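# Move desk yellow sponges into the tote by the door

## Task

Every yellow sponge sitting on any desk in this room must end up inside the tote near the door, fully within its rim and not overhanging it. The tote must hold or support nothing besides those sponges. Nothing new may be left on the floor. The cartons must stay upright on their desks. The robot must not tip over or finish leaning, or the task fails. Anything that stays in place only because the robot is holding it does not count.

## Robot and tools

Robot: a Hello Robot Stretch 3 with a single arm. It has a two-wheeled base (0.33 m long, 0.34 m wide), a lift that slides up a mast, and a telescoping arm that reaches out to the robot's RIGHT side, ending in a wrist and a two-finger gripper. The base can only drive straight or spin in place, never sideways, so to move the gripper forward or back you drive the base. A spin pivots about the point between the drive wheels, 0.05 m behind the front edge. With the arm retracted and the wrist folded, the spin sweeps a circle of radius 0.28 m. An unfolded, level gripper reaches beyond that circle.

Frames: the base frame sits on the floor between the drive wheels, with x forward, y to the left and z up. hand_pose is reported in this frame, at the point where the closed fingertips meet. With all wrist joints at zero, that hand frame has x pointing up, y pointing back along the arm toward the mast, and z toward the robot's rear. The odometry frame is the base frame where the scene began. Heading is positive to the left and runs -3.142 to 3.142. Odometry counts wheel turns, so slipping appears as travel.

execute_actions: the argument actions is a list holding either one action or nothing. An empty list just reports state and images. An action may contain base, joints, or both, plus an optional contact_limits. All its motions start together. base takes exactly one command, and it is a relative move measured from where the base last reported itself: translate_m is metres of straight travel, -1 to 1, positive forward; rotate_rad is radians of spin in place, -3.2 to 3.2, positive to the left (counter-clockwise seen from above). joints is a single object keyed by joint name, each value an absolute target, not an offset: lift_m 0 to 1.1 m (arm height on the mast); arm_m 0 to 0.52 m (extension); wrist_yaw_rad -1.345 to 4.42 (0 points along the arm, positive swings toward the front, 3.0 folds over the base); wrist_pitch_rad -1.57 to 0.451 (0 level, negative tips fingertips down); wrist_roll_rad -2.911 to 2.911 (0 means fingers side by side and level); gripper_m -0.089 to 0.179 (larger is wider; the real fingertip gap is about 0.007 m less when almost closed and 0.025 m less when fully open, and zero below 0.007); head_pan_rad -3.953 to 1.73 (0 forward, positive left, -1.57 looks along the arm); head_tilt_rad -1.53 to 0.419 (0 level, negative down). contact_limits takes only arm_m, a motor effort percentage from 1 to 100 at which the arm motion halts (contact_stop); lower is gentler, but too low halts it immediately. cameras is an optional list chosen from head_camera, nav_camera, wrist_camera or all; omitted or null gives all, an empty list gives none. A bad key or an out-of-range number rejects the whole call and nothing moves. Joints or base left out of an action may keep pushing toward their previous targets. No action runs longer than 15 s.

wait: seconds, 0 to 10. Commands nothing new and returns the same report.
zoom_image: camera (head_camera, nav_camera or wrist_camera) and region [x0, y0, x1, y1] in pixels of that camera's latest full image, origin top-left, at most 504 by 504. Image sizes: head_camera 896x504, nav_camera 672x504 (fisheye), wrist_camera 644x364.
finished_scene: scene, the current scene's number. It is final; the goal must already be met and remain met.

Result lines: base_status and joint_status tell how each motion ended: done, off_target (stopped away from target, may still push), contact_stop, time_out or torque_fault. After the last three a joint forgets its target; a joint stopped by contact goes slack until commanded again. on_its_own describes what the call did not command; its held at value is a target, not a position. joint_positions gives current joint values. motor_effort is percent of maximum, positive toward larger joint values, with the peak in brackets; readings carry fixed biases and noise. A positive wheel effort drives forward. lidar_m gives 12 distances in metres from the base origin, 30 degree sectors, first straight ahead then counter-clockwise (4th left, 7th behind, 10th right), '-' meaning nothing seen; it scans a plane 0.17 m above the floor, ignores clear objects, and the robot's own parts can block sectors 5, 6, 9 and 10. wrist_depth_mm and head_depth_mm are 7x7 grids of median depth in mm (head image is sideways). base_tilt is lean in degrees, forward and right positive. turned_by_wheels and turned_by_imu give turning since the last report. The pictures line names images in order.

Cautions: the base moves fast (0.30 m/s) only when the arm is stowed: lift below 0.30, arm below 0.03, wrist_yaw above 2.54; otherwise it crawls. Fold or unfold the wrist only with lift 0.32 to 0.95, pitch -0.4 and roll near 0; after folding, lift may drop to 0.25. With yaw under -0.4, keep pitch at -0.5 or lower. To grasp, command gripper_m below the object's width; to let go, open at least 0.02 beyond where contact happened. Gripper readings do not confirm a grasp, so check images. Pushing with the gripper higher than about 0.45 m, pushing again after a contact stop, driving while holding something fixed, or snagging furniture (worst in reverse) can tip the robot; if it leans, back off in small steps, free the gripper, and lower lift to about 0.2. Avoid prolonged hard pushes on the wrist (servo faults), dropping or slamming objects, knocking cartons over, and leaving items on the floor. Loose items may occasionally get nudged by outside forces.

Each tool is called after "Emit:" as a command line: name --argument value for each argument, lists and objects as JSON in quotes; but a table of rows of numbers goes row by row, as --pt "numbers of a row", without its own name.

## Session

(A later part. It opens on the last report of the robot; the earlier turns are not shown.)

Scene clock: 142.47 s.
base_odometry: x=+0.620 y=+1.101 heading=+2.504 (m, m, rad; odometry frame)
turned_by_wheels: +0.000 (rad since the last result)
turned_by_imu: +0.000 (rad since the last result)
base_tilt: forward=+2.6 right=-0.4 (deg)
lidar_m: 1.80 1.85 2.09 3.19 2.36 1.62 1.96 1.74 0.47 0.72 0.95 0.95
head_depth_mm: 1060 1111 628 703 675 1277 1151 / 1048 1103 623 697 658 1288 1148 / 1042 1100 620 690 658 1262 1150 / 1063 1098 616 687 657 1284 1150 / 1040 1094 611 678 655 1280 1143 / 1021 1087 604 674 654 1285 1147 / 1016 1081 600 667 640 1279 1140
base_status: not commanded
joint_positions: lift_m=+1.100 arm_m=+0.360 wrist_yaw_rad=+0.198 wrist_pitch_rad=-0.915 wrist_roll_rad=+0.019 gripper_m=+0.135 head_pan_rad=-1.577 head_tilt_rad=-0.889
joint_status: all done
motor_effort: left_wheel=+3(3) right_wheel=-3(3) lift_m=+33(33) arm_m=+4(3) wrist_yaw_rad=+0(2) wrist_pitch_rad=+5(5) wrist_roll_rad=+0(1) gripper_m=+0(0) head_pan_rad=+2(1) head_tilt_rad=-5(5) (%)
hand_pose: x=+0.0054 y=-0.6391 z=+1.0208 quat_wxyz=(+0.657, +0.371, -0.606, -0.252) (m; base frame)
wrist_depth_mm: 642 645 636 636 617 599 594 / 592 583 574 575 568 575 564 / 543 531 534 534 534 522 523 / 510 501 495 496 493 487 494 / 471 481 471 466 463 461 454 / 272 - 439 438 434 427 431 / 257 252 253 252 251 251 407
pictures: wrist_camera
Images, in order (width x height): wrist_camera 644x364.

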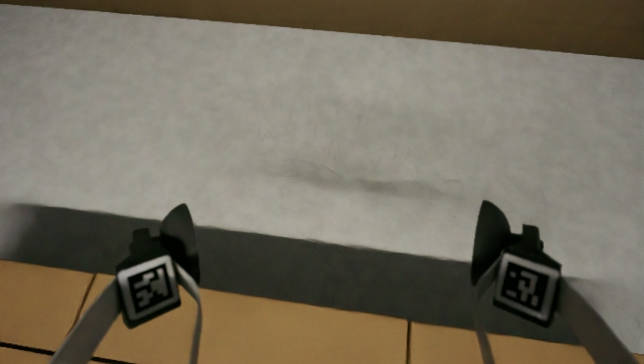

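Emit:
execute_actions --actions '[{"joints":{"arm_m":0.38,"wrist_yaw_rad":0.5,"gripper_m":0.02}}]' --cameras '["wrist_camera"]'

Scene clock: 145.43 s.
base_odometry: x=+0.620 y=+1.101 heading=+2.504 (m, m, rad; odometry frame)
turned_by_wheels: +0.000 (rad since the last result)
turned_by_imu: +0.000 (rad since the last result)
base_tilt: forward=+2.7 right=-0.4 (deg)
lidar_m: 1.79 1.85 2.08 3.18 2.36 1.62 1.96 1.74 0.47 0.72 0.95 0.94
head_depth_mm: 1054 1109 627 704 675 1277 1155 / 1046 1098 623 698 661 1288 1149 / 1042 1099 619 692 657 1262 1148 / 1058 1093 615 687 656 1286 1149 / 1028 1093 611 678 655 1279 1146 / 1027 1086 605 674 655 1279 1143 / 1021 1085 601 666 642 1276 1139
base_status: not commanded
joint_positions: lift_m=+1.100 arm_m=+0.380 wrist_yaw_rad=+0.497 wrist_pitch_rad=-0.915 wrist_roll_rad=+0.019 gripper_m=+0.020 head_pan_rad=-1.577 head_tilt_rad=-0.889
joint_status: all done
motor_effort: left_wheel=+3(3) right_wheel=-3(3) lift_m=+33(33) arm_m=+3(1) wrist_yaw_rad=+2(3) wrist_pitch_rad=+4(5) wrist_roll_rad=-1(0) gripper_m=+0(87) head_pan_rad=+2(2) head_tilt_rad=-6(5) (%)
hand_pose: x=+0.0439 y=-0.6452 z=+1.0208 quat_wxyz=(+0.687, +0.457, -0.544, -0.151) (m; base frame)
wrist_depth_mm: 644 640 632 637 618 558 491 / 581 581 575 575 569 568 557 / 540 544 536 536 530 525 522 / 508 501 499 499 491 491 489 / 289 288 470 466 466 462 459 / 270 269 270 432 437 434 432 / 254 254 253 253 410 406 403
pictures: wrist_camera
Images, in order (width x height): wrist_camera 644x364.

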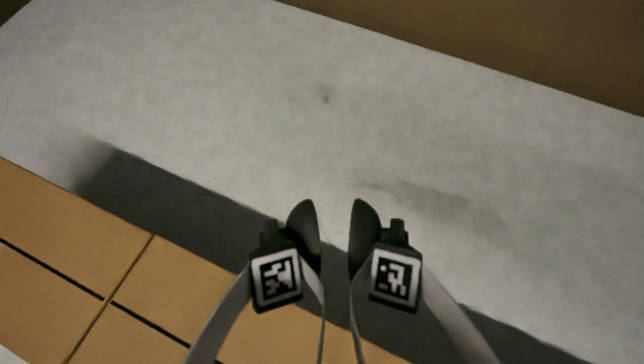

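Emit:
execute_actions --actions '[{"base":{"rotate_rad":-0.957},"joints":{"arm_m":0.2,"wrist_yaw_rad":0.0,"head_pan_rad":-2.6,"head_tilt_rad":-0.7}}]' --cameras '[]'

Emit:
execute_actions --actions '[{"base":{"translate_m":-1.0},"joints":{"arm_m":0.1}}]' --cameras '["nav_camera","head_camera","wrist_camera"]'

Scene clock: 150.90 s.
base_odometry: x=+0.620 y=+1.101 heading=+1.547 (m, m, rad; odometry frame)
turned_by_wheels: -0.957 (rad since the last result)
turned_by_imu: -0.942 (rad since the last result)
base_tilt: forward=+2.6 right=-0.4 (deg)
lidar_m: 0.94 1.73 1.80 1.89 2.64 3.18 2.36 1.62 1.96 1.58 0.47 0.72
head_depth_mm: - 1598 2628 2092 1704 1431 1238 / - 1528 2542 2070 1686 1432 1234 / - 1448 2443 2074 1691 1420 1228 / - 1525 2354 2063 1686 1422 1230 / - 1703 2071 1954 1669 1417 1226 / - 1835 2098 2053 1674 1405 1222 / - 1810 2015 2050 1670 1413 1222
base_status: done
joint_positions: lift_m=+1.100 arm_m=+0.200 wrist_yaw_rad=+0.002 wrist_pitch_rad=-0.915 wrist_roll_rad=+0.019 gripper_m=+0.020 head_pan_rad=-2.593 head_tilt_rad=-0.705
joint_status: all done
motor_effort: left_wheel=+2(11) right_wheel=-3(9) lift_m=+33(33) arm_m=-5(4) wrist_yaw_rad=-1(2) wrist_pitch_rad=+5(5) wrist_roll_rad=+1(0) gripper_m=+0(0) head_pan_rad=-2(30) head_tilt_rad=+3(21) (%)
hand_pose: x=-0.0214 y=-0.4826 z=+1.0208 quat_wxyz=(+0.629, +0.310, -0.640, -0.315) (m; base frame)
wrist_depth_mm: 637 639 - - - - - / 586 591 579 - - - - / 542 539 533 543 - - - / 501 499 501 - - - - / 334 470 467 - - - - / 367 433 441 - - - - / 400 416 - - - - -
pictures: none
No camera images: the call's "cameras" was empty. Leave "cameras" out to get every camera's image.

Scene clock: 161.87 s.
base_odometry: x=+0.596 y=+0.101 heading=+1.547 (m, m, rad; odometry frame)
turned_by_wheels: +0.000 (rad since the last result)
turned_by_imu: +0.000 (rad since the last result)
base_tilt: forward=+2.7 right=-0.5 (deg)
lidar_m: 1.94 2.40 2.12 2.42 2.85 2.28 1.37 1.46 0.99 1.49 2.06 1.34
head_depth_mm: - 1063 1044 1612 1637 1433 1239 / - 1580 983 1032 1681 1423 1238 / - 1563 945 992 1679 1429 1228 / - 1506 902 926 1680 1426 1231 / - 1447 862 893 1636 1420 1230 / - 1373 838 862 1584 1412 1225 / - 1317 816 832 1550 1411 1223
base_status: done
joint_positions: lift_m=+1.100 arm_m=+0.100 wrist_yaw_rad=+0.002 wrist_pitch_rad=-0.915 wrist_roll_rad=+0.019 gripper_m=+0.020 head_pan_rad=-2.593 head_tilt_rad=-0.705
joint_status: all done
motor_effort: left_wheel=+3(4) right_wheel=-2(9) lift_m=+33(32) arm_m=-5(5) wrist_yaw_rad=-1(2) wrist_pitch_rad=+5(5) wrist_roll_rad=+0(1) gripper_m=+0(0) head_pan_rad=-3(2) head_tilt_rad=+2(3) (%)
hand_pose: x=-0.0214 y=-0.3826 z=+1.0208 quat_wxyz=(+0.629, +0.310, -0.640, -0.315) (m; base frame)
wrist_depth_mm: - - - - 629 620 397 / - - - - 573 555 444 / - - - - 553 531 501 / - - - - - 511 486 / - - - - - - - / - - - - - - - / - - - - - - -
pictures: head_camera (sideways: a quarter turn clockwise sets it upright), nav_camera (sideways: a quarter turn counterclockwise sets it upright), wrist_camera
Images, in order (width x height): head_camera 896x504, nav_camera 672x504, wrist_camera 644x364.

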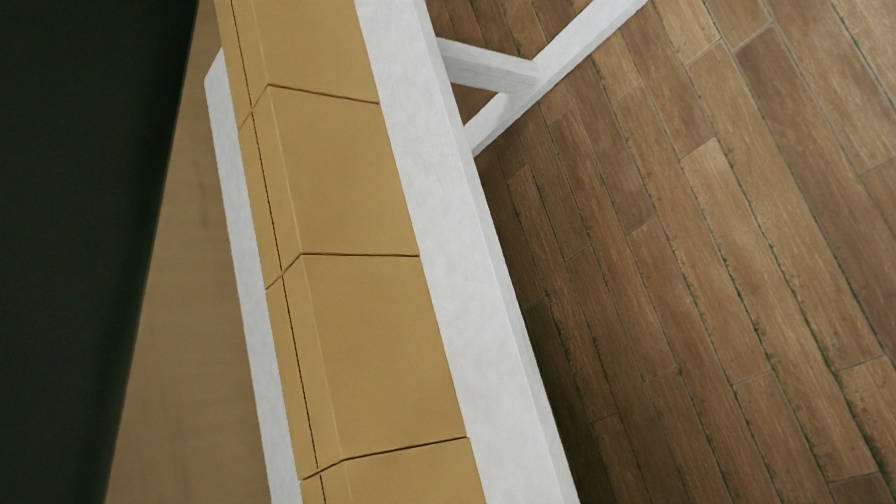

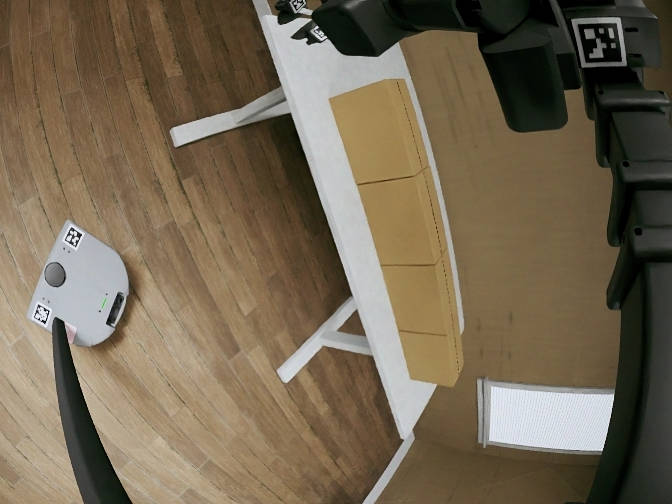

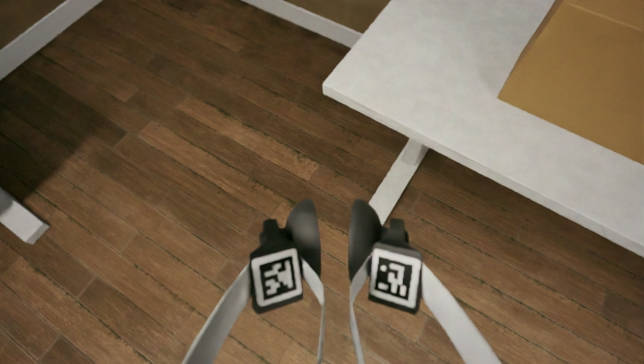

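Emit:
execute_actions --actions '[{"base":{"translate_m":-0.42},"joints":{"head_pan_rad":-1.57,"head_tilt_rad":-0.9,"gripper_m":0.16}}]' --cameras '[]'

Emit:
execute_actions --actions '[{"base":{"rotate_rad":-0.64},"joints":{"arm_m":0.36}}]' --cameras '["nav_camera","wrist_camera","head_camera"]'

Scene clock: 167.90 s.
base_odometry: x=+0.587 y=-0.319 heading=+1.548 (m, m, rad; odometry frame)
turned_by_wheels: +0.000 (rad since the last result)
turned_by_imu: +0.000 (rad since the last result)
base_tilt: forward=+2.7 right=-0.4 (deg)
lidar_m: 1.75 2.62 2.28 2.50 2.49 1.93 0.98 0.96 1.19 0.94 1.77 1.90
head_depth_mm: - 1111 611 661 649 1293 1156 / - 1106 644 703 673 1290 1150 / - - 685 730 1381 1289 1152 / - - 730 747 1435 1281 1140 / 1330 1105 775 763 1443 1288 1145 / 1420 1528 858 1574 1445 1282 1143 / 1516 1752 881 1635 1454 1278 1146
base_status: done
joint_positions: lift_m=+1.100 arm_m=+0.100 wrist_yaw_rad=+0.002 wrist_pitch_rad=-0.915 wrist_roll_rad=+0.019 gripper_m=+0.160 head_pan_rad=-1.577 head_tilt_rad=-0.889
joint_status: all done
motor_effort: left_wheel=+3(4) right_wheel=-3(8) lift_m=+33(33) arm_m=-5(5) wrist_yaw_rad=-1(2) wrist_pitch_rad=+5(5) wrist_roll_rad=+1(0) gripper_m=+0(87) head_pan_rad=+3(30) head_tilt_rad=-5(26) (%)
hand_pose: x=-0.0214 y=-0.3826 z=+1.0208 quat_wxyz=(+0.629, +0.310, -0.640, -0.315) (m; base frame)
wrist_depth_mm: - - 406 389 386 618 629 / - 578 560 385 351 353 564 / - 563 532 477 372 328 323 / - - 521 498 456 353 304 / - - - 470 468 441 325 / - - - - 443 429 370 / - - - - - 416 400
pictures: none
No camera images: the call's "cameras" was empty. Leave "cameras" out to get every camera's image.

Scene clock: 171.03 s.
base_odometry: x=+0.587 y=-0.319 heading=+0.908 (m, m, rad; odometry frame)
turned_by_wheels: -0.640 (rad since the last result)
turned_by_imu: -0.630 (rad since the last result)
base_tilt: forward=+2.7 right=-0.4 (deg)
lidar_m: 1.90 1.75 2.72 2.28 2.58 2.42 1.93 1.84 0.96 1.19 0.93 1.59
head_depth_mm: 1099 1111 642 718 1386 1294 1154 / 1089 1102 637 710 1381 1292 1154 / 1092 1099 631 704 687 1282 1148 / 1094 1097 625 698 686 1284 1144 / 1047 1093 623 697 682 1287 1146 / 1058 1087 620 695 680 1277 1146 / 1046 1084 617 695 681 1276 1138
base_status: done
joint_positions: lift_m=+1.100 arm_m=+0.360 wrist_yaw_rad=+0.001 wrist_pitch_rad=-0.915 wrist_roll_rad=+0.019 gripper_m=+0.160 head_pan_rad=-1.577 head_tilt_rad=-0.889
joint_status: all done
motor_effort: left_wheel=+3(8) right_wheel=-2(8) lift_m=+32(32) arm_m=+3(4) wrist_yaw_rad=-1(2) wrist_pitch_rad=+5(5) wrist_roll_rad=+0(0) gripper_m=+0(0) head_pan_rad=+1(2) head_tilt_rad=-5(5) (%)
hand_pose: x=-0.0215 y=-0.6418 z=+1.0208 quat_wxyz=(+0.629, +0.310, -0.640, -0.315) (m; base frame)
wrist_depth_mm: 621 626 634 627 628 631 620 / 593 585 576 573 570 568 569 / 542 541 531 534 530 528 520 / 504 500 500 499 458 489 487 / 472 474 466 465 464 458 463 / 444 - 435 267 267 266 266 / 255 255 253 253 250 250 247
pictures: head_camera (sideways: a quarter turn clockwise sets it upright), nav_camera (sideways: a quarter turn counterclockwise sets it upright), wrist_camera
Images, in order (width x height): head_camera 896x504, nav_camera 672x504, wrist_camera 644x364.

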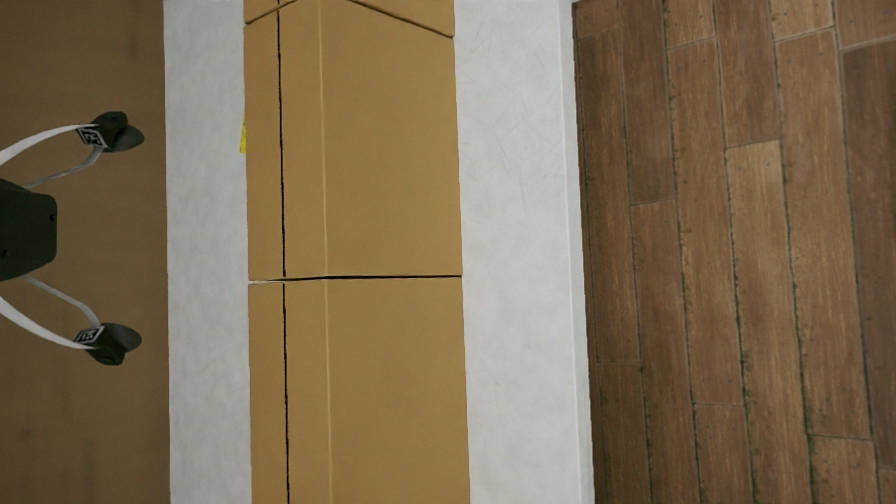

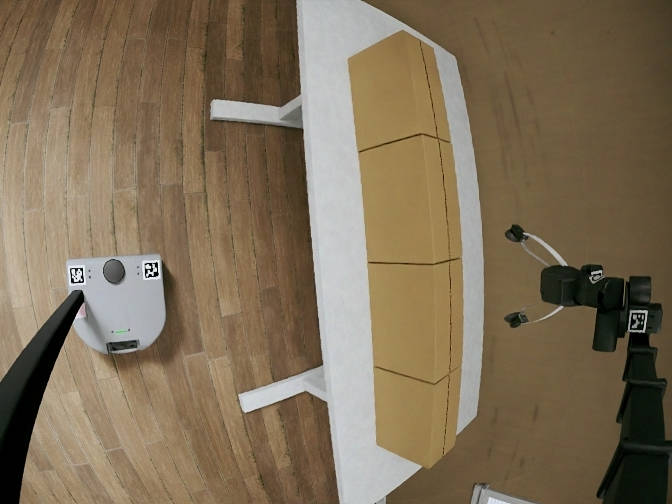

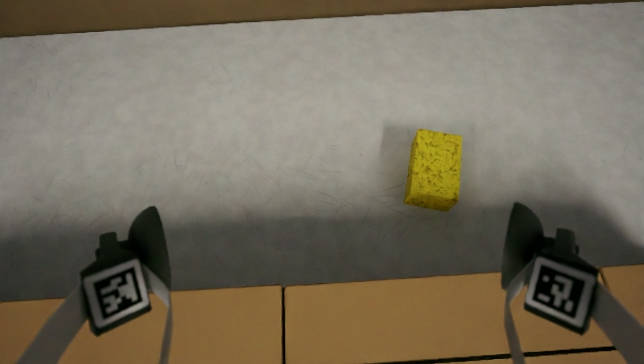

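Emit:
execute_actions --actions '[{"base":{"rotate_rad":0.78}}]' --cameras '["wrist_camera"]'

Emit:
execute_actions --actions '[{"base":{"translate_m":-0.2},"joints":{"arm_m":0.45,"wrist_pitch_rad":-1.33}}]' --cameras '["wrist_camera"]'

Emit:
execute_actions --actions '[{"base":{"rotate_rad":-0.78},"joints":{"arm_m":0.49,"wrist_yaw_rad":-0.22,"gripper_m":0.13}}]' --cameras '["wrist_camera","head_camera"]'

Scene clock: 178.63 s.
base_odometry: x=+0.587 y=-0.319 heading=+1.688 (m, m, rad; odometry frame)
turned_by_wheels: +0.780 (rad since the last result)
turned_by_imu: +0.769 (rad since the last result)
base_tilt: forward=+2.6 right=-0.4 (deg)
lidar_m: 2.36 2.59 2.28 2.42 1.93 2.42 0.96 1.20 1.20 0.94 2.11 1.76
head_depth_mm: 1123 1108 627 684 649 1296 1155 / 1190 1103 662 717 687 1289 1149 / 1307 749 712 750 1435 1286 1144 / 1410 752 790 766 1466 1284 1144 / 1489 1639 887 1582 1413 1282 1146 / 1642 1912 884 1684 1456 1287 1144 / 1797 2136 1843 1680 1452 1278 1144
base_status: done
joint_positions: lift_m=+1.100 arm_m=+0.360 wrist_yaw_rad=+0.001 wrist_pitch_rad=-0.915 wrist_roll_rad=+0.019 gripper_m=+0.160 head_pan_rad=-1.577 head_tilt_rad=-0.889
joint_status: not commanded
motor_effort: left_wheel=-4(11) right_wheel=+4(10) lift_m=+33(33) arm_m=+2(4) wrist_yaw_rad=-1(2) wrist_pitch_rad=+5(5) wrist_roll_rad=+0(0) gripper_m=+0(0) head_pan_rad=+2(2) head_tilt_rad=-5(5) (%)
hand_pose: x=-0.0215 y=-0.6418 z=+1.0208 quat_wxyz=(+0.629, +0.310, -0.640, -0.315) (m; base frame)
wrist_depth_mm: - - - 638 626 626 600 / - - - 580 567 565 562 / - - 543 525 533 536 523 / - 508 502 306 304 489 487 / - 476 465 293 283 286 457 / - - 440 430 269 266 440 / - - - 412 330 250 246
pictures: wrist_camera
Images, in order (width x height): wrist_camera 644x364.

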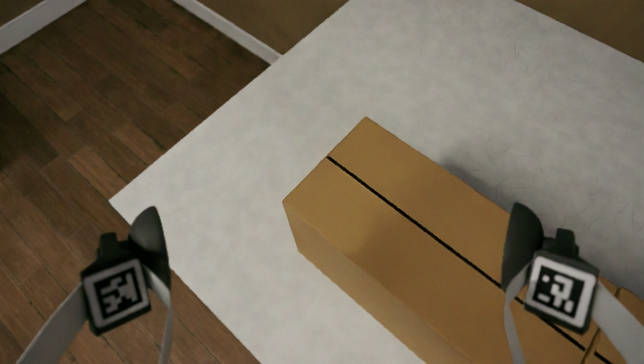

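Scene clock: 181.93 s.
base_odometry: x=+0.610 y=-0.518 heading=+1.687 (m, m, rad; odometry frame)
turned_by_wheels: +0.000 (rad since the last result)
turned_by_imu: +0.000 (rad since the last result)
base_tilt: forward=+2.7 right=-0.4 (deg)
lidar_m: 2.56 2.73 2.39 2.38 1.80 2.27 0.76 1.07 1.06 0.95 1.89 1.95
head_depth_mm: 1004 1066 897 525 581 569 1105 / 1067 1103 610 551 622 579 1151 / 1151 1098 607 614 645 1223 1145 / 1259 1095 622 694 645 1285 1150 / 1347 742 657 727 684 1283 1146 / 1464 740 734 742 1415 1275 1142 / 1618 1760 835 794 1452 1279 1143
base_status: done
joint_positions: lift_m=+1.100 arm_m=+0.450 wrist_yaw_rad=+0.001 wrist_pitch_rad=-1.327 wrist_roll_rad=+0.019 gripper_m=+0.160 head_pan_rad=-1.577 head_tilt_rad=-0.889
joint_status: all done
motor_effort: left_wheel=-4(10) right_wheel=+4(6) lift_m=+32(33) arm_m=+3(5) wrist_yaw_rad=-1(0) wrist_pitch_rad=-1(5) wrist_roll_rad=+0(0) gripper_m=+0(0) head_pan_rad=+2(2) head_tilt_rad=-6(5) (%)
hand_pose: x=-0.0216 y=-0.6330 z=+0.9841 quat_wxyz=(+0.552, +0.432, -0.562, -0.440) (m; base frame)
wrist_depth_mm: 431 426 428 422 425 418 418 / 248 247 425 421 422 421 415 / 247 247 247 417 419 417 417 / 423 245 245 419 420 416 416 / - 244 243 243 418 416 417 / - - 244 241 243 417 412 / - - 416 241 241 240 410
pictures: wrist_camera
Images, in order (width x height): wrist_camera 644x364.

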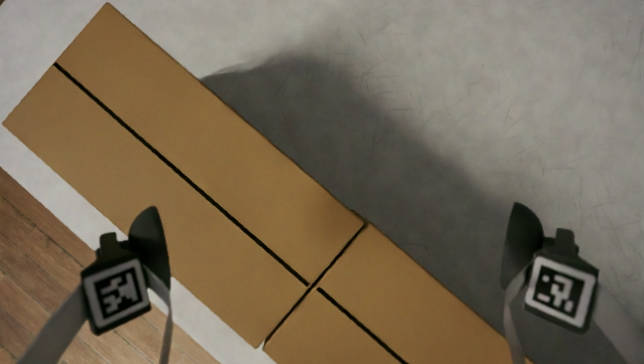

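Scene clock: 184.13 s.
base_odometry: x=+0.610 y=-0.518 heading=+0.908 (m, m, rad; odometry frame)
turned_by_wheels: -0.780 (rad since the last result)
turned_by_imu: -0.768 (rad since the last result)
base_tilt: forward=+2.6 right=-0.5 (deg)
lidar_m: 2.07 1.94 2.87 2.39 2.72 2.38 1.80 1.63 0.76 1.07 1.09 0.95
head_depth_mm: 979 1069 897 547 625 600 1150 / 967 1065 894 541 621 600 1152 / 962 1054 888 539 621 600 1153 / 968 1047 819 533 619 586 1144 / 944 1040 885 531 618 586 1146 / 935 1026 882 530 613 585 1142 / 932 1019 881 529 609 583 1137
base_status: done
joint_positions: lift_m=+1.100 arm_m=+0.490 wrist_yaw_rad=-0.217 wrist_pitch_rad=-1.327 wrist_roll_rad=+0.019 gripper_m=+0.130 head_pan_rad=-1.577 head_tilt_rad=-0.889
joint_status: all done
motor_effort: left_wheel=+2(11) right_wheel=-2(9) lift_m=+32(33) arm_m=+3(3) wrist_yaw_rad=-2(2) wrist_pitch_rad=-1(1) wrist_roll_rad=+1(0) gripper_m=+0(87) head_pan_rad=+2(2) head_tilt_rad=-5(5) (%)
hand_pose: x=-0.0299 y=-0.6719 z=+0.9840 quat_wxyz=(+0.501, +0.368, -0.605, -0.497) (m; base frame)
wrist_depth_mm: 431 424 428 425 422 418 420 / 426 427 424 423 423 411 416 / 426 424 425 416 421 416 417 / 424 426 422 419 416 417 413 / 420 420 419 419 415 414 414 / 418 - 419 415 413 - 389 / 420 417 415 415 383 332 292
pictures: head_camera (sideways: a quarter turn clockwise sets it upright), wrist_camera
Images, in order (width x height): head_camera 896x504, wrist_camera 644x364.

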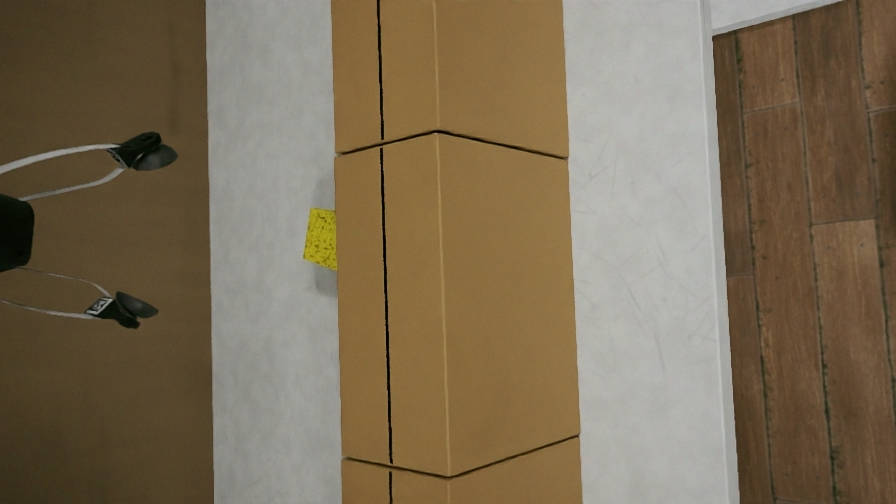

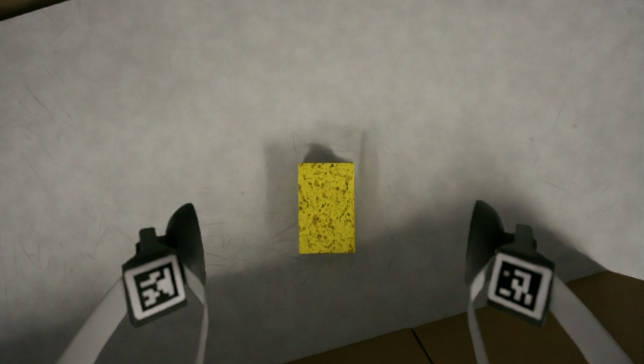

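Emit:
execute_actions --actions '[{"joints":{"lift_m":0.875,"arm_m":0.494}}]' --cameras '["wrist_camera","head_camera"]'

Scene clock: 188.03 s.
base_odometry: x=+0.610 y=-0.518 heading=+0.908 (m, m, rad; odometry frame)
turned_by_wheels: +0.000 (rad since the last result)
turned_by_imu: +0.000 (rad since the last result)
base_tilt: forward=+2.7 right=-0.4 (deg)
lidar_m: 2.06 1.95 2.87 2.40 2.71 2.38 1.80 1.63 0.76 1.06 1.09 0.95
head_depth_mm: 977 1068 - - 623 601 1150 / 940 - 592 546 623 599 1149 / - 1060 865 540 622 599 1149 / 926 - 815 533 619 586 1150 / 947 1036 883 532 618 585 1144 / 940 1028 886 531 612 585 1143 / 934 1021 880 528 608 583 1142
base_status: not commanded
joint_positions: lift_m=+0.875 arm_m=+0.494 wrist_yaw_rad=-0.217 wrist_pitch_rad=-1.328 wrist_roll_rad=+0.019 gripper_m=+0.130 head_pan_rad=-1.577 head_tilt_rad=-0.889
joint_status: all done
motor_effort: left_wheel=+2(3) right_wheel=-2(2) lift_m=+26(26) arm_m=+3(5) wrist_yaw_rad=-2(1) wrist_pitch_rad=-1(0) wrist_roll_rad=+1(1) gripper_m=+0(0) head_pan_rad=+2(2) head_tilt_rad=-6(5) (%)
hand_pose: x=-0.0299 y=-0.6758 z=+0.7594 quat_wxyz=(+0.501, +0.368, -0.605, -0.497) (m; base frame)
wrist_depth_mm: 204 204 203 203 201 201 200 / 203 203 202 201 201 200 199 / 203 203 202 200 200 199 198 / 202 202 201 156 200 199 198 / 200 201 201 155 198 198 196 / 200 - 199 155 197 - 197 / 200 199 198 154 197 196 195
pictures: head_camera (sideways: a quarter turn clockwise sets it upright), wrist_camera
Images, in order (width x height): head_camera 896x504, wrist_camera 644x364.

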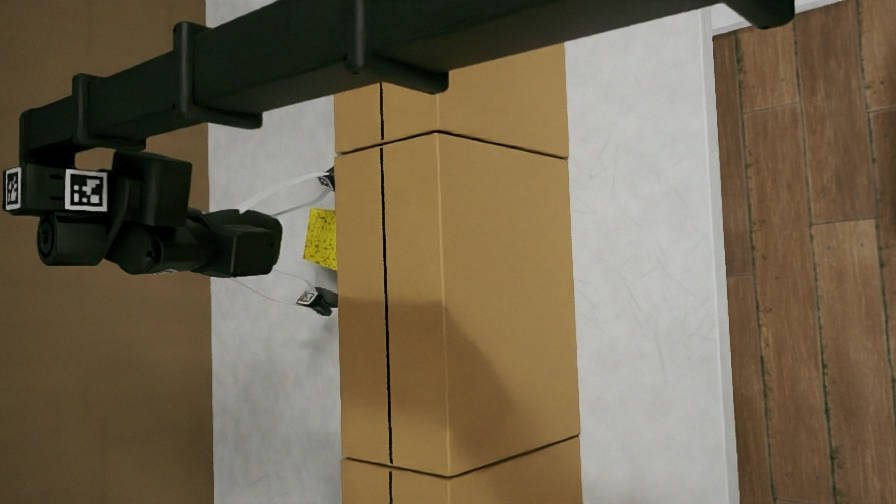

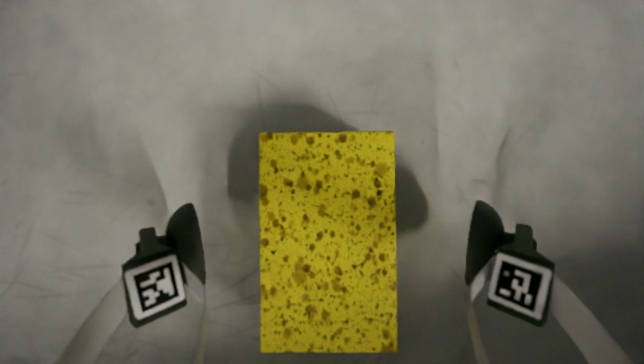

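Emit:
execute_actions --actions '[{"joints":{"lift_m":0.864,"gripper_m":0.09}}]' --cameras '[]'

Emit:
execute_actions --actions '[{"joints":{"gripper_m":0.015}}]' --cameras '["wrist_camera"]'

Scene clock: 189.97 s.
base_odometry: x=+0.610 y=-0.518 heading=+0.908 (m, m, rad; odometry frame)
turned_by_wheels: +0.000 (rad since the last result)
turned_by_imu: +0.000 (rad since the last result)
base_tilt: forward=+2.6 right=-0.5 (deg)
lidar_m: 2.07 1.94 2.86 2.40 2.73 2.38 1.80 1.64 0.76 1.06 1.09 0.95
head_depth_mm: 977 1076 - - 623 599 1145 / 937 - 593 548 622 600 1152 / 923 1034 862 538 622 597 1148 / 934 - 589 533 620 587 1149 / 944 1036 888 532 618 585 1145 / 939 1028 882 529 613 585 1143 / 929 1014 883 528 607 582 1140
base_status: not commanded
joint_positions: lift_m=+0.864 arm_m=+0.494 wrist_yaw_rad=-0.217 wrist_pitch_rad=-1.328 wrist_roll_rad=+0.019 gripper_m=+0.090 head_pan_rad=-1.577 head_tilt_rad=-0.889
joint_status: all done
motor_effort: left_wheel=+2(2) right_wheel=-2(2) lift_m=+26(26) arm_m=+3(3) wrist_yaw_rad=-2(2) wrist_pitch_rad=-1(0) wrist_roll_rad=+0(1) gripper_m=+0(85) head_pan_rad=+2(2) head_tilt_rad=-5(6) (%)
hand_pose: x=-0.0299 y=-0.6758 z=+0.7484 quat_wxyz=(+0.501, +0.368, -0.605, -0.497) (m; base frame)
wrist_depth_mm: 193 192 191 191 191 190 190 / 193 192 191 191 190 189 189 / 192 191 190 146 189 189 188 / 191 191 190 144 188 188 187 / 190 189 144 144 144 187 186 / 190 189 144 144 143 186 186 / 189 188 187 143 186 185 185
pictures: none
No camera images: the call's "cameras" was empty. Leave "cameras" out to get every camera's image.

Scene clock: 191.20 s.
base_odometry: x=+0.610 y=-0.518 heading=+0.908 (m, m, rad; odometry frame)
turned_by_wheels: +0.000 (rad since the last result)
turned_by_imu: +0.000 (rad since the last result)
base_tilt: forward=+2.6 right=-0.5 (deg)
lidar_m: 2.06 1.95 2.86 2.39 2.72 2.38 1.80 1.64 0.76 1.07 1.09 0.95
head_depth_mm: 974 1072 - - 623 600 1148 / 939 - 592 548 622 600 1154 / 921 1034 890 540 622 597 1150 / 934 - 588 534 620 585 1148 / 944 1038 888 532 617 585 1144 / 939 1032 884 529 610 585 1142 / 931 1021 880 529 607 584 1140
base_status: not commanded
joint_positions: lift_m=+0.864 arm_m=+0.494 wrist_yaw_rad=-0.217 wrist_pitch_rad=-1.328 wrist_roll_rad=+0.019 gripper_m=+0.016 head_pan_rad=-1.577 head_tilt_rad=-0.889
joint_status: all done
motor_effort: left_wheel=+2(3) right_wheel=-2(2) lift_m=+26(25) arm_m=+3(3) wrist_yaw_rad=-2(2) wrist_pitch_rad=+0(0) wrist_roll_rad=+0(0) gripper_m=-16(97) head_pan_rad=+1(3) head_tilt_rad=-5(6) (%)
hand_pose: x=-0.0299 y=-0.6758 z=+0.7484 quat_wxyz=(+0.501, +0.368, -0.605, -0.497) (m; base frame)
wrist_depth_mm: 192 193 192 191 191 190 189 / 192 192 192 190 190 189 189 / 192 191 190 142 188 188 187 / 191 191 190 142 189 188 187 / 191 189 189 141 141 187 186 / 189 190 - 141 140 186 185 / 189 188 187 141 185 185 185
pictures: wrist_camera
Images, in order (width x height): wrist_camera 644x364.

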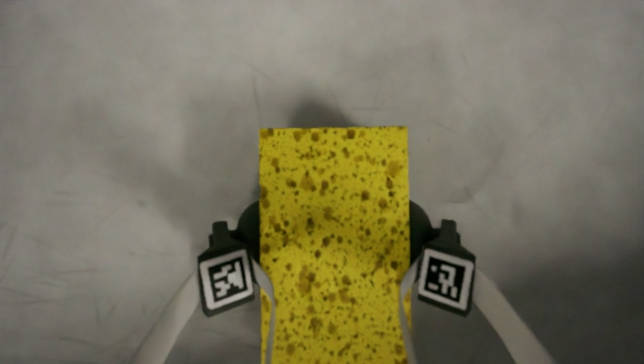

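Emit:
execute_actions --actions '[{"joints":{"lift_m":1.075,"wrist_yaw_rad":-0.5}}]' --cameras '["wrist_camera"]'

Scene clock: 194.67 s.
base_odometry: x=+0.610 y=-0.518 heading=+0.908 (m, m, rad; odometry frame)
turned_by_wheels: +0.000 (rad since the last result)
turned_by_imu: +0.000 (rad since the last result)
base_tilt: forward=+2.6 right=-0.4 (deg)
lidar_m: 2.06 1.94 2.85 2.40 2.72 2.38 1.80 1.63 0.76 1.06 1.09 0.95
head_depth_mm: 980 1069 897 547 626 600 1151 / 967 1065 892 542 624 600 1151 / 965 1029 893 539 619 598 1150 / 984 660 890 534 620 586 1149 / 945 1034 885 531 618 586 1148 / 941 1029 882 530 611 585 1142 / 933 1022 881 529 607 583 1142
base_status: not commanded
joint_positions: lift_m=+1.075 arm_m=+0.494 wrist_yaw_rad=-0.497 wrist_pitch_rad=-1.328 wrist_roll_rad=+0.019 gripper_m=+0.016 head_pan_rad=-1.577 head_tilt_rad=-0.889
joint_status: all done
motor_effort: left_wheel=+2(2) right_wheel=-2(2) lift_m=+33(34) arm_m=+3(3) wrist_yaw_rad=-1(0) wrist_pitch_rad=+0(1) wrist_roll_rad=+0(0) gripper_m=-16(16) head_pan_rad=+2(2) head_tilt_rad=-4(4) (%)
hand_pose: x=-0.0398 y=-0.6720 z=+0.9590 quat_wxyz=(+0.426, +0.280, -0.651, -0.562) (m; base frame)
wrist_depth_mm: 418 404 400 398 396 397 395 / 404 401 400 396 395 393 391 / 402 403 399 142 396 394 392 / 398 399 395 142 390 391 388 / 401 400 396 141 141 393 346 / 398 394 - 141 140 344 281 / 394 396 391 140 310 288 234
pictures: wrist_camera
Images, in order (width x height): wrist_camera 644x364.

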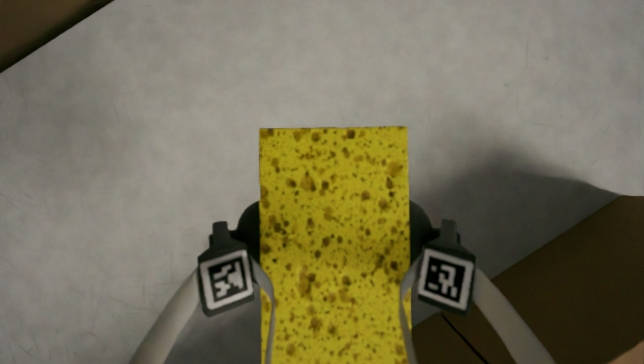

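Emit:
execute_actions --actions '[{"base":{"rotate_rad":1.445},"joints":{"lift_m":1.09,"arm_m":0.4,"head_pan_rad":0.0,"head_tilt_rad":-0.55}}]' --cameras '["head_camera","wrist_camera"]'

Scene clock: 204.30 s.
base_odometry: x=+0.610 y=-0.518 heading=+2.352 (m, m, rad; odometry frame)
turned_by_wheels: +1.445 (rad since the last result)
turned_by_imu: +1.424 (rad since the last result)
base_tilt: forward=+2.6 right=-0.4 (deg)
lidar_m: 2.40 2.56 2.38 1.80 1.95 0.76 1.06 1.07 0.95 2.40 1.99 2.56
head_depth_mm: 2477 2696 2982 2631 1981 1609 1342 / 2417 2627 2870 2619 1983 1597 1338 / 2362 2586 2807 2591 1967 1586 1336 / 2349 2553 2759 2458 1972 1590 1336 / 2287 2474 2706 2458 1967 1591 1325 / 2254 2447 2656 2549 1966 1586 1335 / 2175 2332 2532 2477 1942 1578 1322
base_status: done
joint_positions: lift_m=+1.090 arm_m=+0.400 wrist_yaw_rad=-0.498 wrist_pitch_rad=-1.329 wrist_roll_rad=+0.019 gripper_m=+0.016 head_pan_rad=-0.007 head_tilt_rad=-0.557
joint_status: all done
motor_effort: left_wheel=-4(11) right_wheel=+3(11) lift_m=+32(32) arm_m=-5(5) wrist_yaw_rad=-1(2) wrist_pitch_rad=+0(1) wrist_roll_rad=+1(0) gripper_m=-17(16) head_pan_rad=+2(30) head_tilt_rad=+5(29) (%)
hand_pose: x=-0.0398 y=-0.5787 z=+0.9740 quat_wxyz=(+0.426, +0.280, -0.651, -0.563) (m; base frame)
wrist_depth_mm: - - - 413 410 318 247 / - - - - 414 364 274 / - - - 143 409 406 311 / - - - 142 410 406 359 / - - - 141 141 406 406 / - - - 141 140 406 402 / - - - 140 140 - 399
pictures: head_camera (sideways: a quarter turn clockwise sets it upright), wrist_camera
Images, in order (width x height): head_camera 896x504, wrist_camera 644x364.

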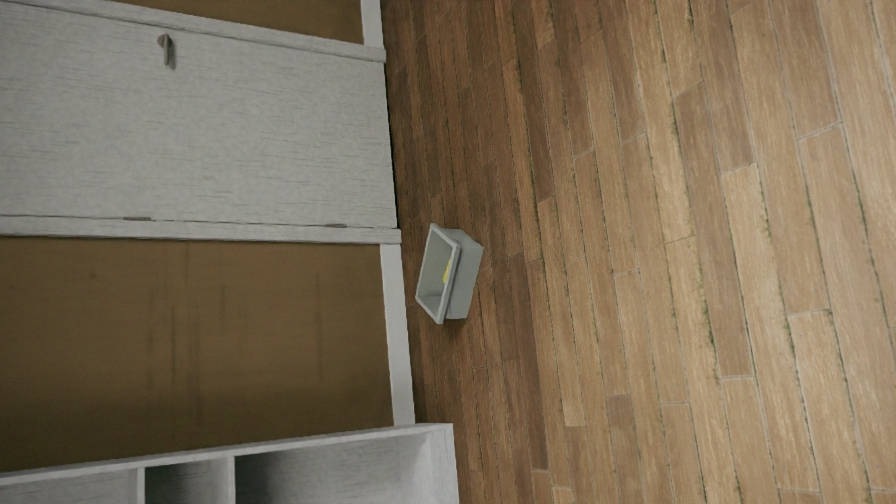

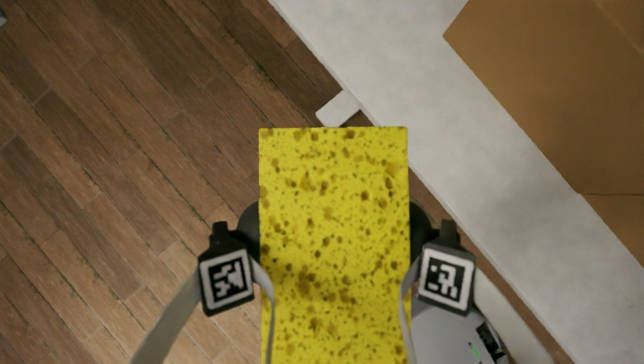

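Emit:
execute_actions --actions '[{"base":{"translate_m":1.0},"joints":{"lift_m":0.36,"arm_m":0.47,"head_tilt_rad":-0.8}}]' --cameras '["head_camera"]'

Scene clock: 216.70 s.
base_odometry: x=-0.094 y=+0.192 heading=+2.352 (m, m, rad; odometry frame)
turned_by_wheels: +0.000 (rad since the last result)
turned_by_imu: +0.000 (rad since the last result)
base_tilt: forward=+2.6 right=-0.4 (deg)
lidar_m: 1.73 1.44 1.78 2.08 2.48 2.29 1.71 1.68 2.47 1.61 1.92 1.93
head_depth_mm: 1636 1844 2089 1869 1578 1354 1187 / 1598 1801 2061 1874 1572 1353 1189 / 1557 1759 2008 1873 1562 1350 1189 / 1540 1722 1974 1776 1564 1336 1182 / 1515 1696 1937 1807 1556 1345 1183 / 1484 1664 1879 1861 1555 1343 1179 / 1457 1630 1843 1826 1543 1342 1180
base_status: done
joint_positions: lift_m=+0.360 arm_m=+0.470 wrist_yaw_rad=-0.498 wrist_pitch_rad=-1.329 wrist_roll_rad=+0.019 gripper_m=+0.016 head_pan_rad=-0.007 head_tilt_rad=-0.790
joint_status: all done
motor_effort: left_wheel=-5(6) right_wheel=+4(9) lift_m=+25(27) arm_m=+3(3) wrist_yaw_rad=-2(1) wrist_pitch_rad=+0(0) wrist_roll_rad=+0(1) gripper_m=-17(17) head_pan_rad=+2(2) head_tilt_rad=-5(26) (%)
hand_pose: x=-0.0398 y=-0.6478 z=+0.2443 quat_wxyz=(+0.426, +0.280, -0.651, -0.563) (m; base frame)
wrist_depth_mm: 408 405 405 405 403 402 398 / 406 407 405 402 403 401 396 / 405 404 403 142 400 397 401 / 404 403 403 142 393 395 398 / 402 404 402 141 141 396 392 / 404 401 - 141 140 391 391 / 401 398 397 140 394 394 391
pictures: head_camera (sideways: a quarter turn clockwise sets it upright)
Images, in order (width x height): head_camera 896x504.

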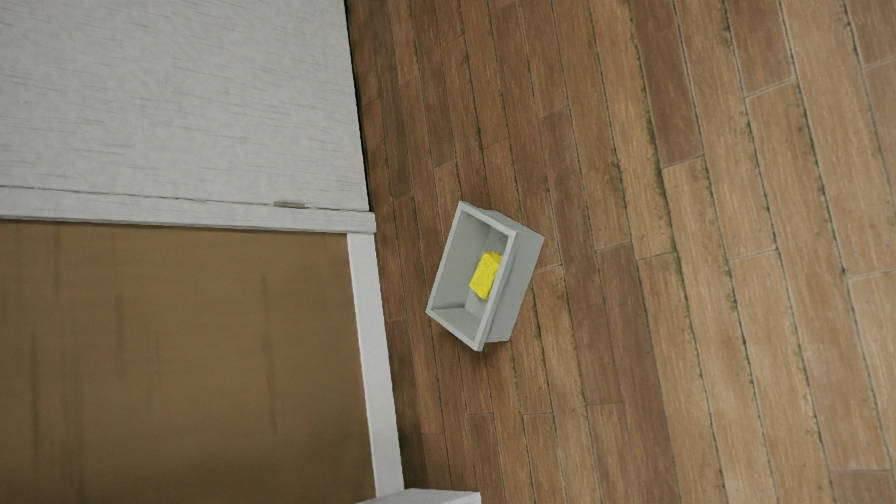

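Emit:
execute_actions --actions '[{"base":{"translate_m":0.59},"joints":{"lift_m":0.30,"wrist_yaw_rad":-0.61,"head_pan_rad":-1.6,"head_tilt_rad":-0.95}}]' --cameras '[]'

Emit:
execute_actions --actions '[{"base":{"rotate_rad":1.744}}]' --cameras '["head_camera","wrist_camera"]'

Scene clock: 225.80 s.
base_odometry: x=-0.510 y=+0.611 heading=+2.352 (m, m, rad; odometry frame)
turned_by_wheels: +0.000 (rad since the last result)
turned_by_imu: +0.000 (rad since the last result)
base_tilt: forward=+2.6 right=-0.5 (deg)
lidar_m: 1.16 0.93 1.33 2.12 2.43 2.94 2.30 2.22 1.69 0.59 2.12 1.27
head_depth_mm: 1598 2172 1914 1634 1424 1258 1142 / 1616 2205 1900 1627 1426 1268 1138 / 2116 2193 1890 1648 1415 1257 1133 / 1368 2233 1888 1662 1346 1256 1132 / 1393 2197 1883 1618 1410 1256 1131 / 1391 2126 1891 1611 1414 1253 1133 / 1330 2129 1872 1616 1404 1252 1127
base_status: done
joint_positions: lift_m=+0.300 arm_m=+0.470 wrist_yaw_rad=-0.607 wrist_pitch_rad=-1.329 wrist_roll_rad=+0.019 gripper_m=+0.016 head_pan_rad=-1.593 head_tilt_rad=-0.939
joint_status: all done
motor_effort: left_wheel=-4(6) right_wheel=+4(9) lift_m=+26(27) arm_m=+3(3) wrist_yaw_rad=-2(2) wrist_pitch_rad=+0(0) wrist_roll_rad=+1(0) gripper_m=-17(16) head_pan_rad=-2(29) head_tilt_rad=-6(22) (%)
hand_pose: x=-0.0433 y=-0.6456 z=+0.1843 quat_wxyz=(+0.395, +0.244, -0.665, -0.585) (m; base frame)
wrist_depth_mm: 348 346 346 346 344 342 343 / 347 346 346 345 343 340 342 / 349 346 343 143 343 341 342 / 346 344 342 142 342 343 338 / 345 341 340 141 141 341 335 / 344 342 - 141 140 339 337 / 340 342 338 140 337 336 335
pictures: none
No camera images: the call's "cameras" was empty. Leave "cameras" out to get every camera's image.

Scene clock: 229.53 s.
base_odometry: x=-0.510 y=+0.611 heading=-2.187 (m, m, rad; odometry frame)
turned_by_wheels: +1.744 (rad since the last result)
turned_by_imu: +1.718 (rad since the last result)
base_tilt: forward=+2.6 right=-0.4 (deg)
lidar_m: 2.13 2.43 2.29 2.21 2.69 1.69 1.73 1.66 1.18 0.59 0.92 1.46
head_depth_mm: 1045 1224 1452 1624 1430 1267 1142 / 1068 1229 1418 1609 1423 1266 1142 / 1059 1224 1451 1619 1357 1244 1135 / 1052 1212 1433 1622 1304 1261 1136 / 1048 1206 1429 1581 1413 1257 1135 / 1037 1197 1419 1582 1411 1258 1126 / 1034 1185 1389 1543 1407 1247 1127
base_status: done
joint_positions: lift_m=+0.300 arm_m=+0.470 wrist_yaw_rad=-0.607 wrist_pitch_rad=-1.329 wrist_roll_rad=+0.019 gripper_m=+0.016 head_pan_rad=-1.593 head_tilt_rad=-0.939
joint_status: not commanded
motor_effort: left_wheel=-3(12) right_wheel=+3(12) lift_m=+26(25) arm_m=+3(4) wrist_yaw_rad=-1(3) wrist_pitch_rad=+0(0) wrist_roll_rad=+0(0) gripper_m=-16(16) head_pan_rad=-3(3) head_tilt_rad=-6(4) (%)
hand_pose: x=-0.0433 y=-0.6456 z=+0.1843 quat_wxyz=(+0.395, +0.244, -0.665, -0.585) (m; base frame)
wrist_depth_mm: 348 349 346 344 226 231 342 / 348 346 253 282 287 293 247 / 345 346 280 142 340 335 248 / 345 346 275 142 294 337 236 / 344 344 225 141 141 337 237 / 341 339 - 141 141 267 227 / 342 339 342 140 222 334 336
pictures: head_camera (sideways: a quarter turn clockwise sets it upright), wrist_camera
Images, in order (width x height): head_camera 896x504, wrist_camera 644x364.

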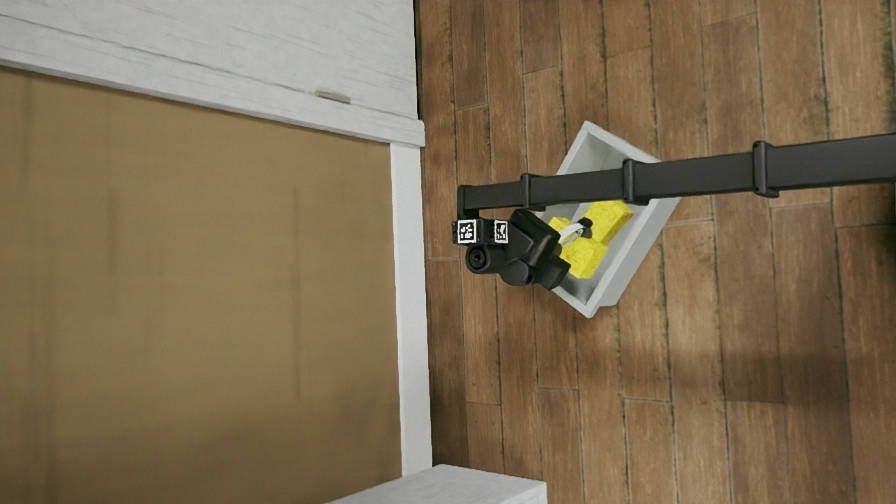

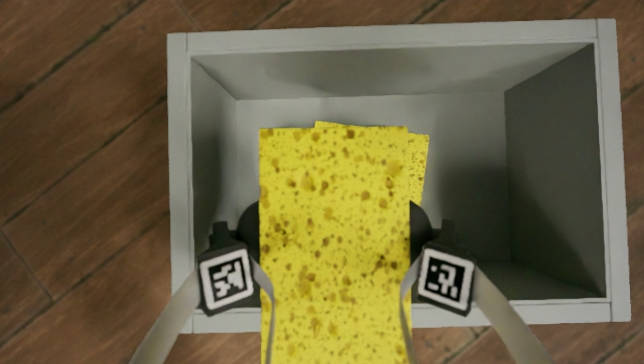

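Emit:
execute_actions --actions '[{"base":{"translate_m":-0.053},"joints":{"arm_m":0.482,"lift_m":0.28}}]' --cameras '["wrist_camera"]'

Scene clock: 232.17 s.
base_odometry: x=-0.479 y=+0.654 heading=-2.187 (m, m, rad; odometry frame)
turned_by_wheels: +0.000 (rad since the last result)
turned_by_imu: +0.000 (rad since the last result)
base_tilt: forward=+2.6 right=-0.4 (deg)
lidar_m: 2.18 2.47 2.32 2.20 2.69 1.83 1.67 1.71 1.18 0.60 0.95 1.50
head_depth_mm: 1064 1226 1447 1629 1424 1263 1139 / 1046 1220 1439 1610 1418 1267 1136 / 1063 1225 1452 1628 1412 1248 1136 / 1055 1216 1438 1623 1339 1243 1134 / 1048 1207 1422 1585 1383 1253 1132 / 1044 1200 1411 1579 1408 1252 1133 / 1036 1193 1402 1568 1408 1247 1129
base_status: done
joint_positions: lift_m=+0.280 arm_m=+0.482 wrist_yaw_rad=-0.607 wrist_pitch_rad=-1.329 wrist_roll_rad=+0.019 gripper_m=+0.016 head_pan_rad=-1.593 head_tilt_rad=-0.939
joint_status: all done
motor_effort: left_wheel=-4(10) right_wheel=+4(6) lift_m=+26(25) arm_m=+3(3) wrist_yaw_rad=-3(1) wrist_pitch_rad=+0(0) wrist_roll_rad=+0(1) gripper_m=-17(16) head_pan_rad=-2(2) head_tilt_rad=-5(5) (%)
hand_pose: x=-0.0433 y=-0.6576 z=+0.1643 quat_wxyz=(+0.395, +0.244, -0.665, -0.585) (m; base frame)
wrist_depth_mm: 331 331 326 326 323 324 324 / 328 325 326 207 206 211 324 / 328 214 283 143 263 250 320 / 328 228 321 142 321 270 317 / 324 225 312 142 141 273 317 / 323 222 - 140 141 256 315 / 321 206 271 140 228 241 213
pictures: wrist_camera
Images, in order (width x height): wrist_camera 644x364.

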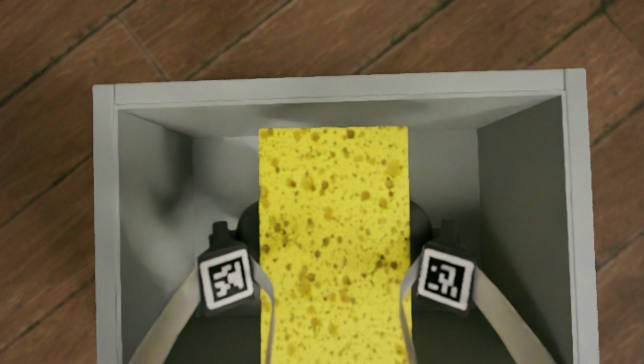

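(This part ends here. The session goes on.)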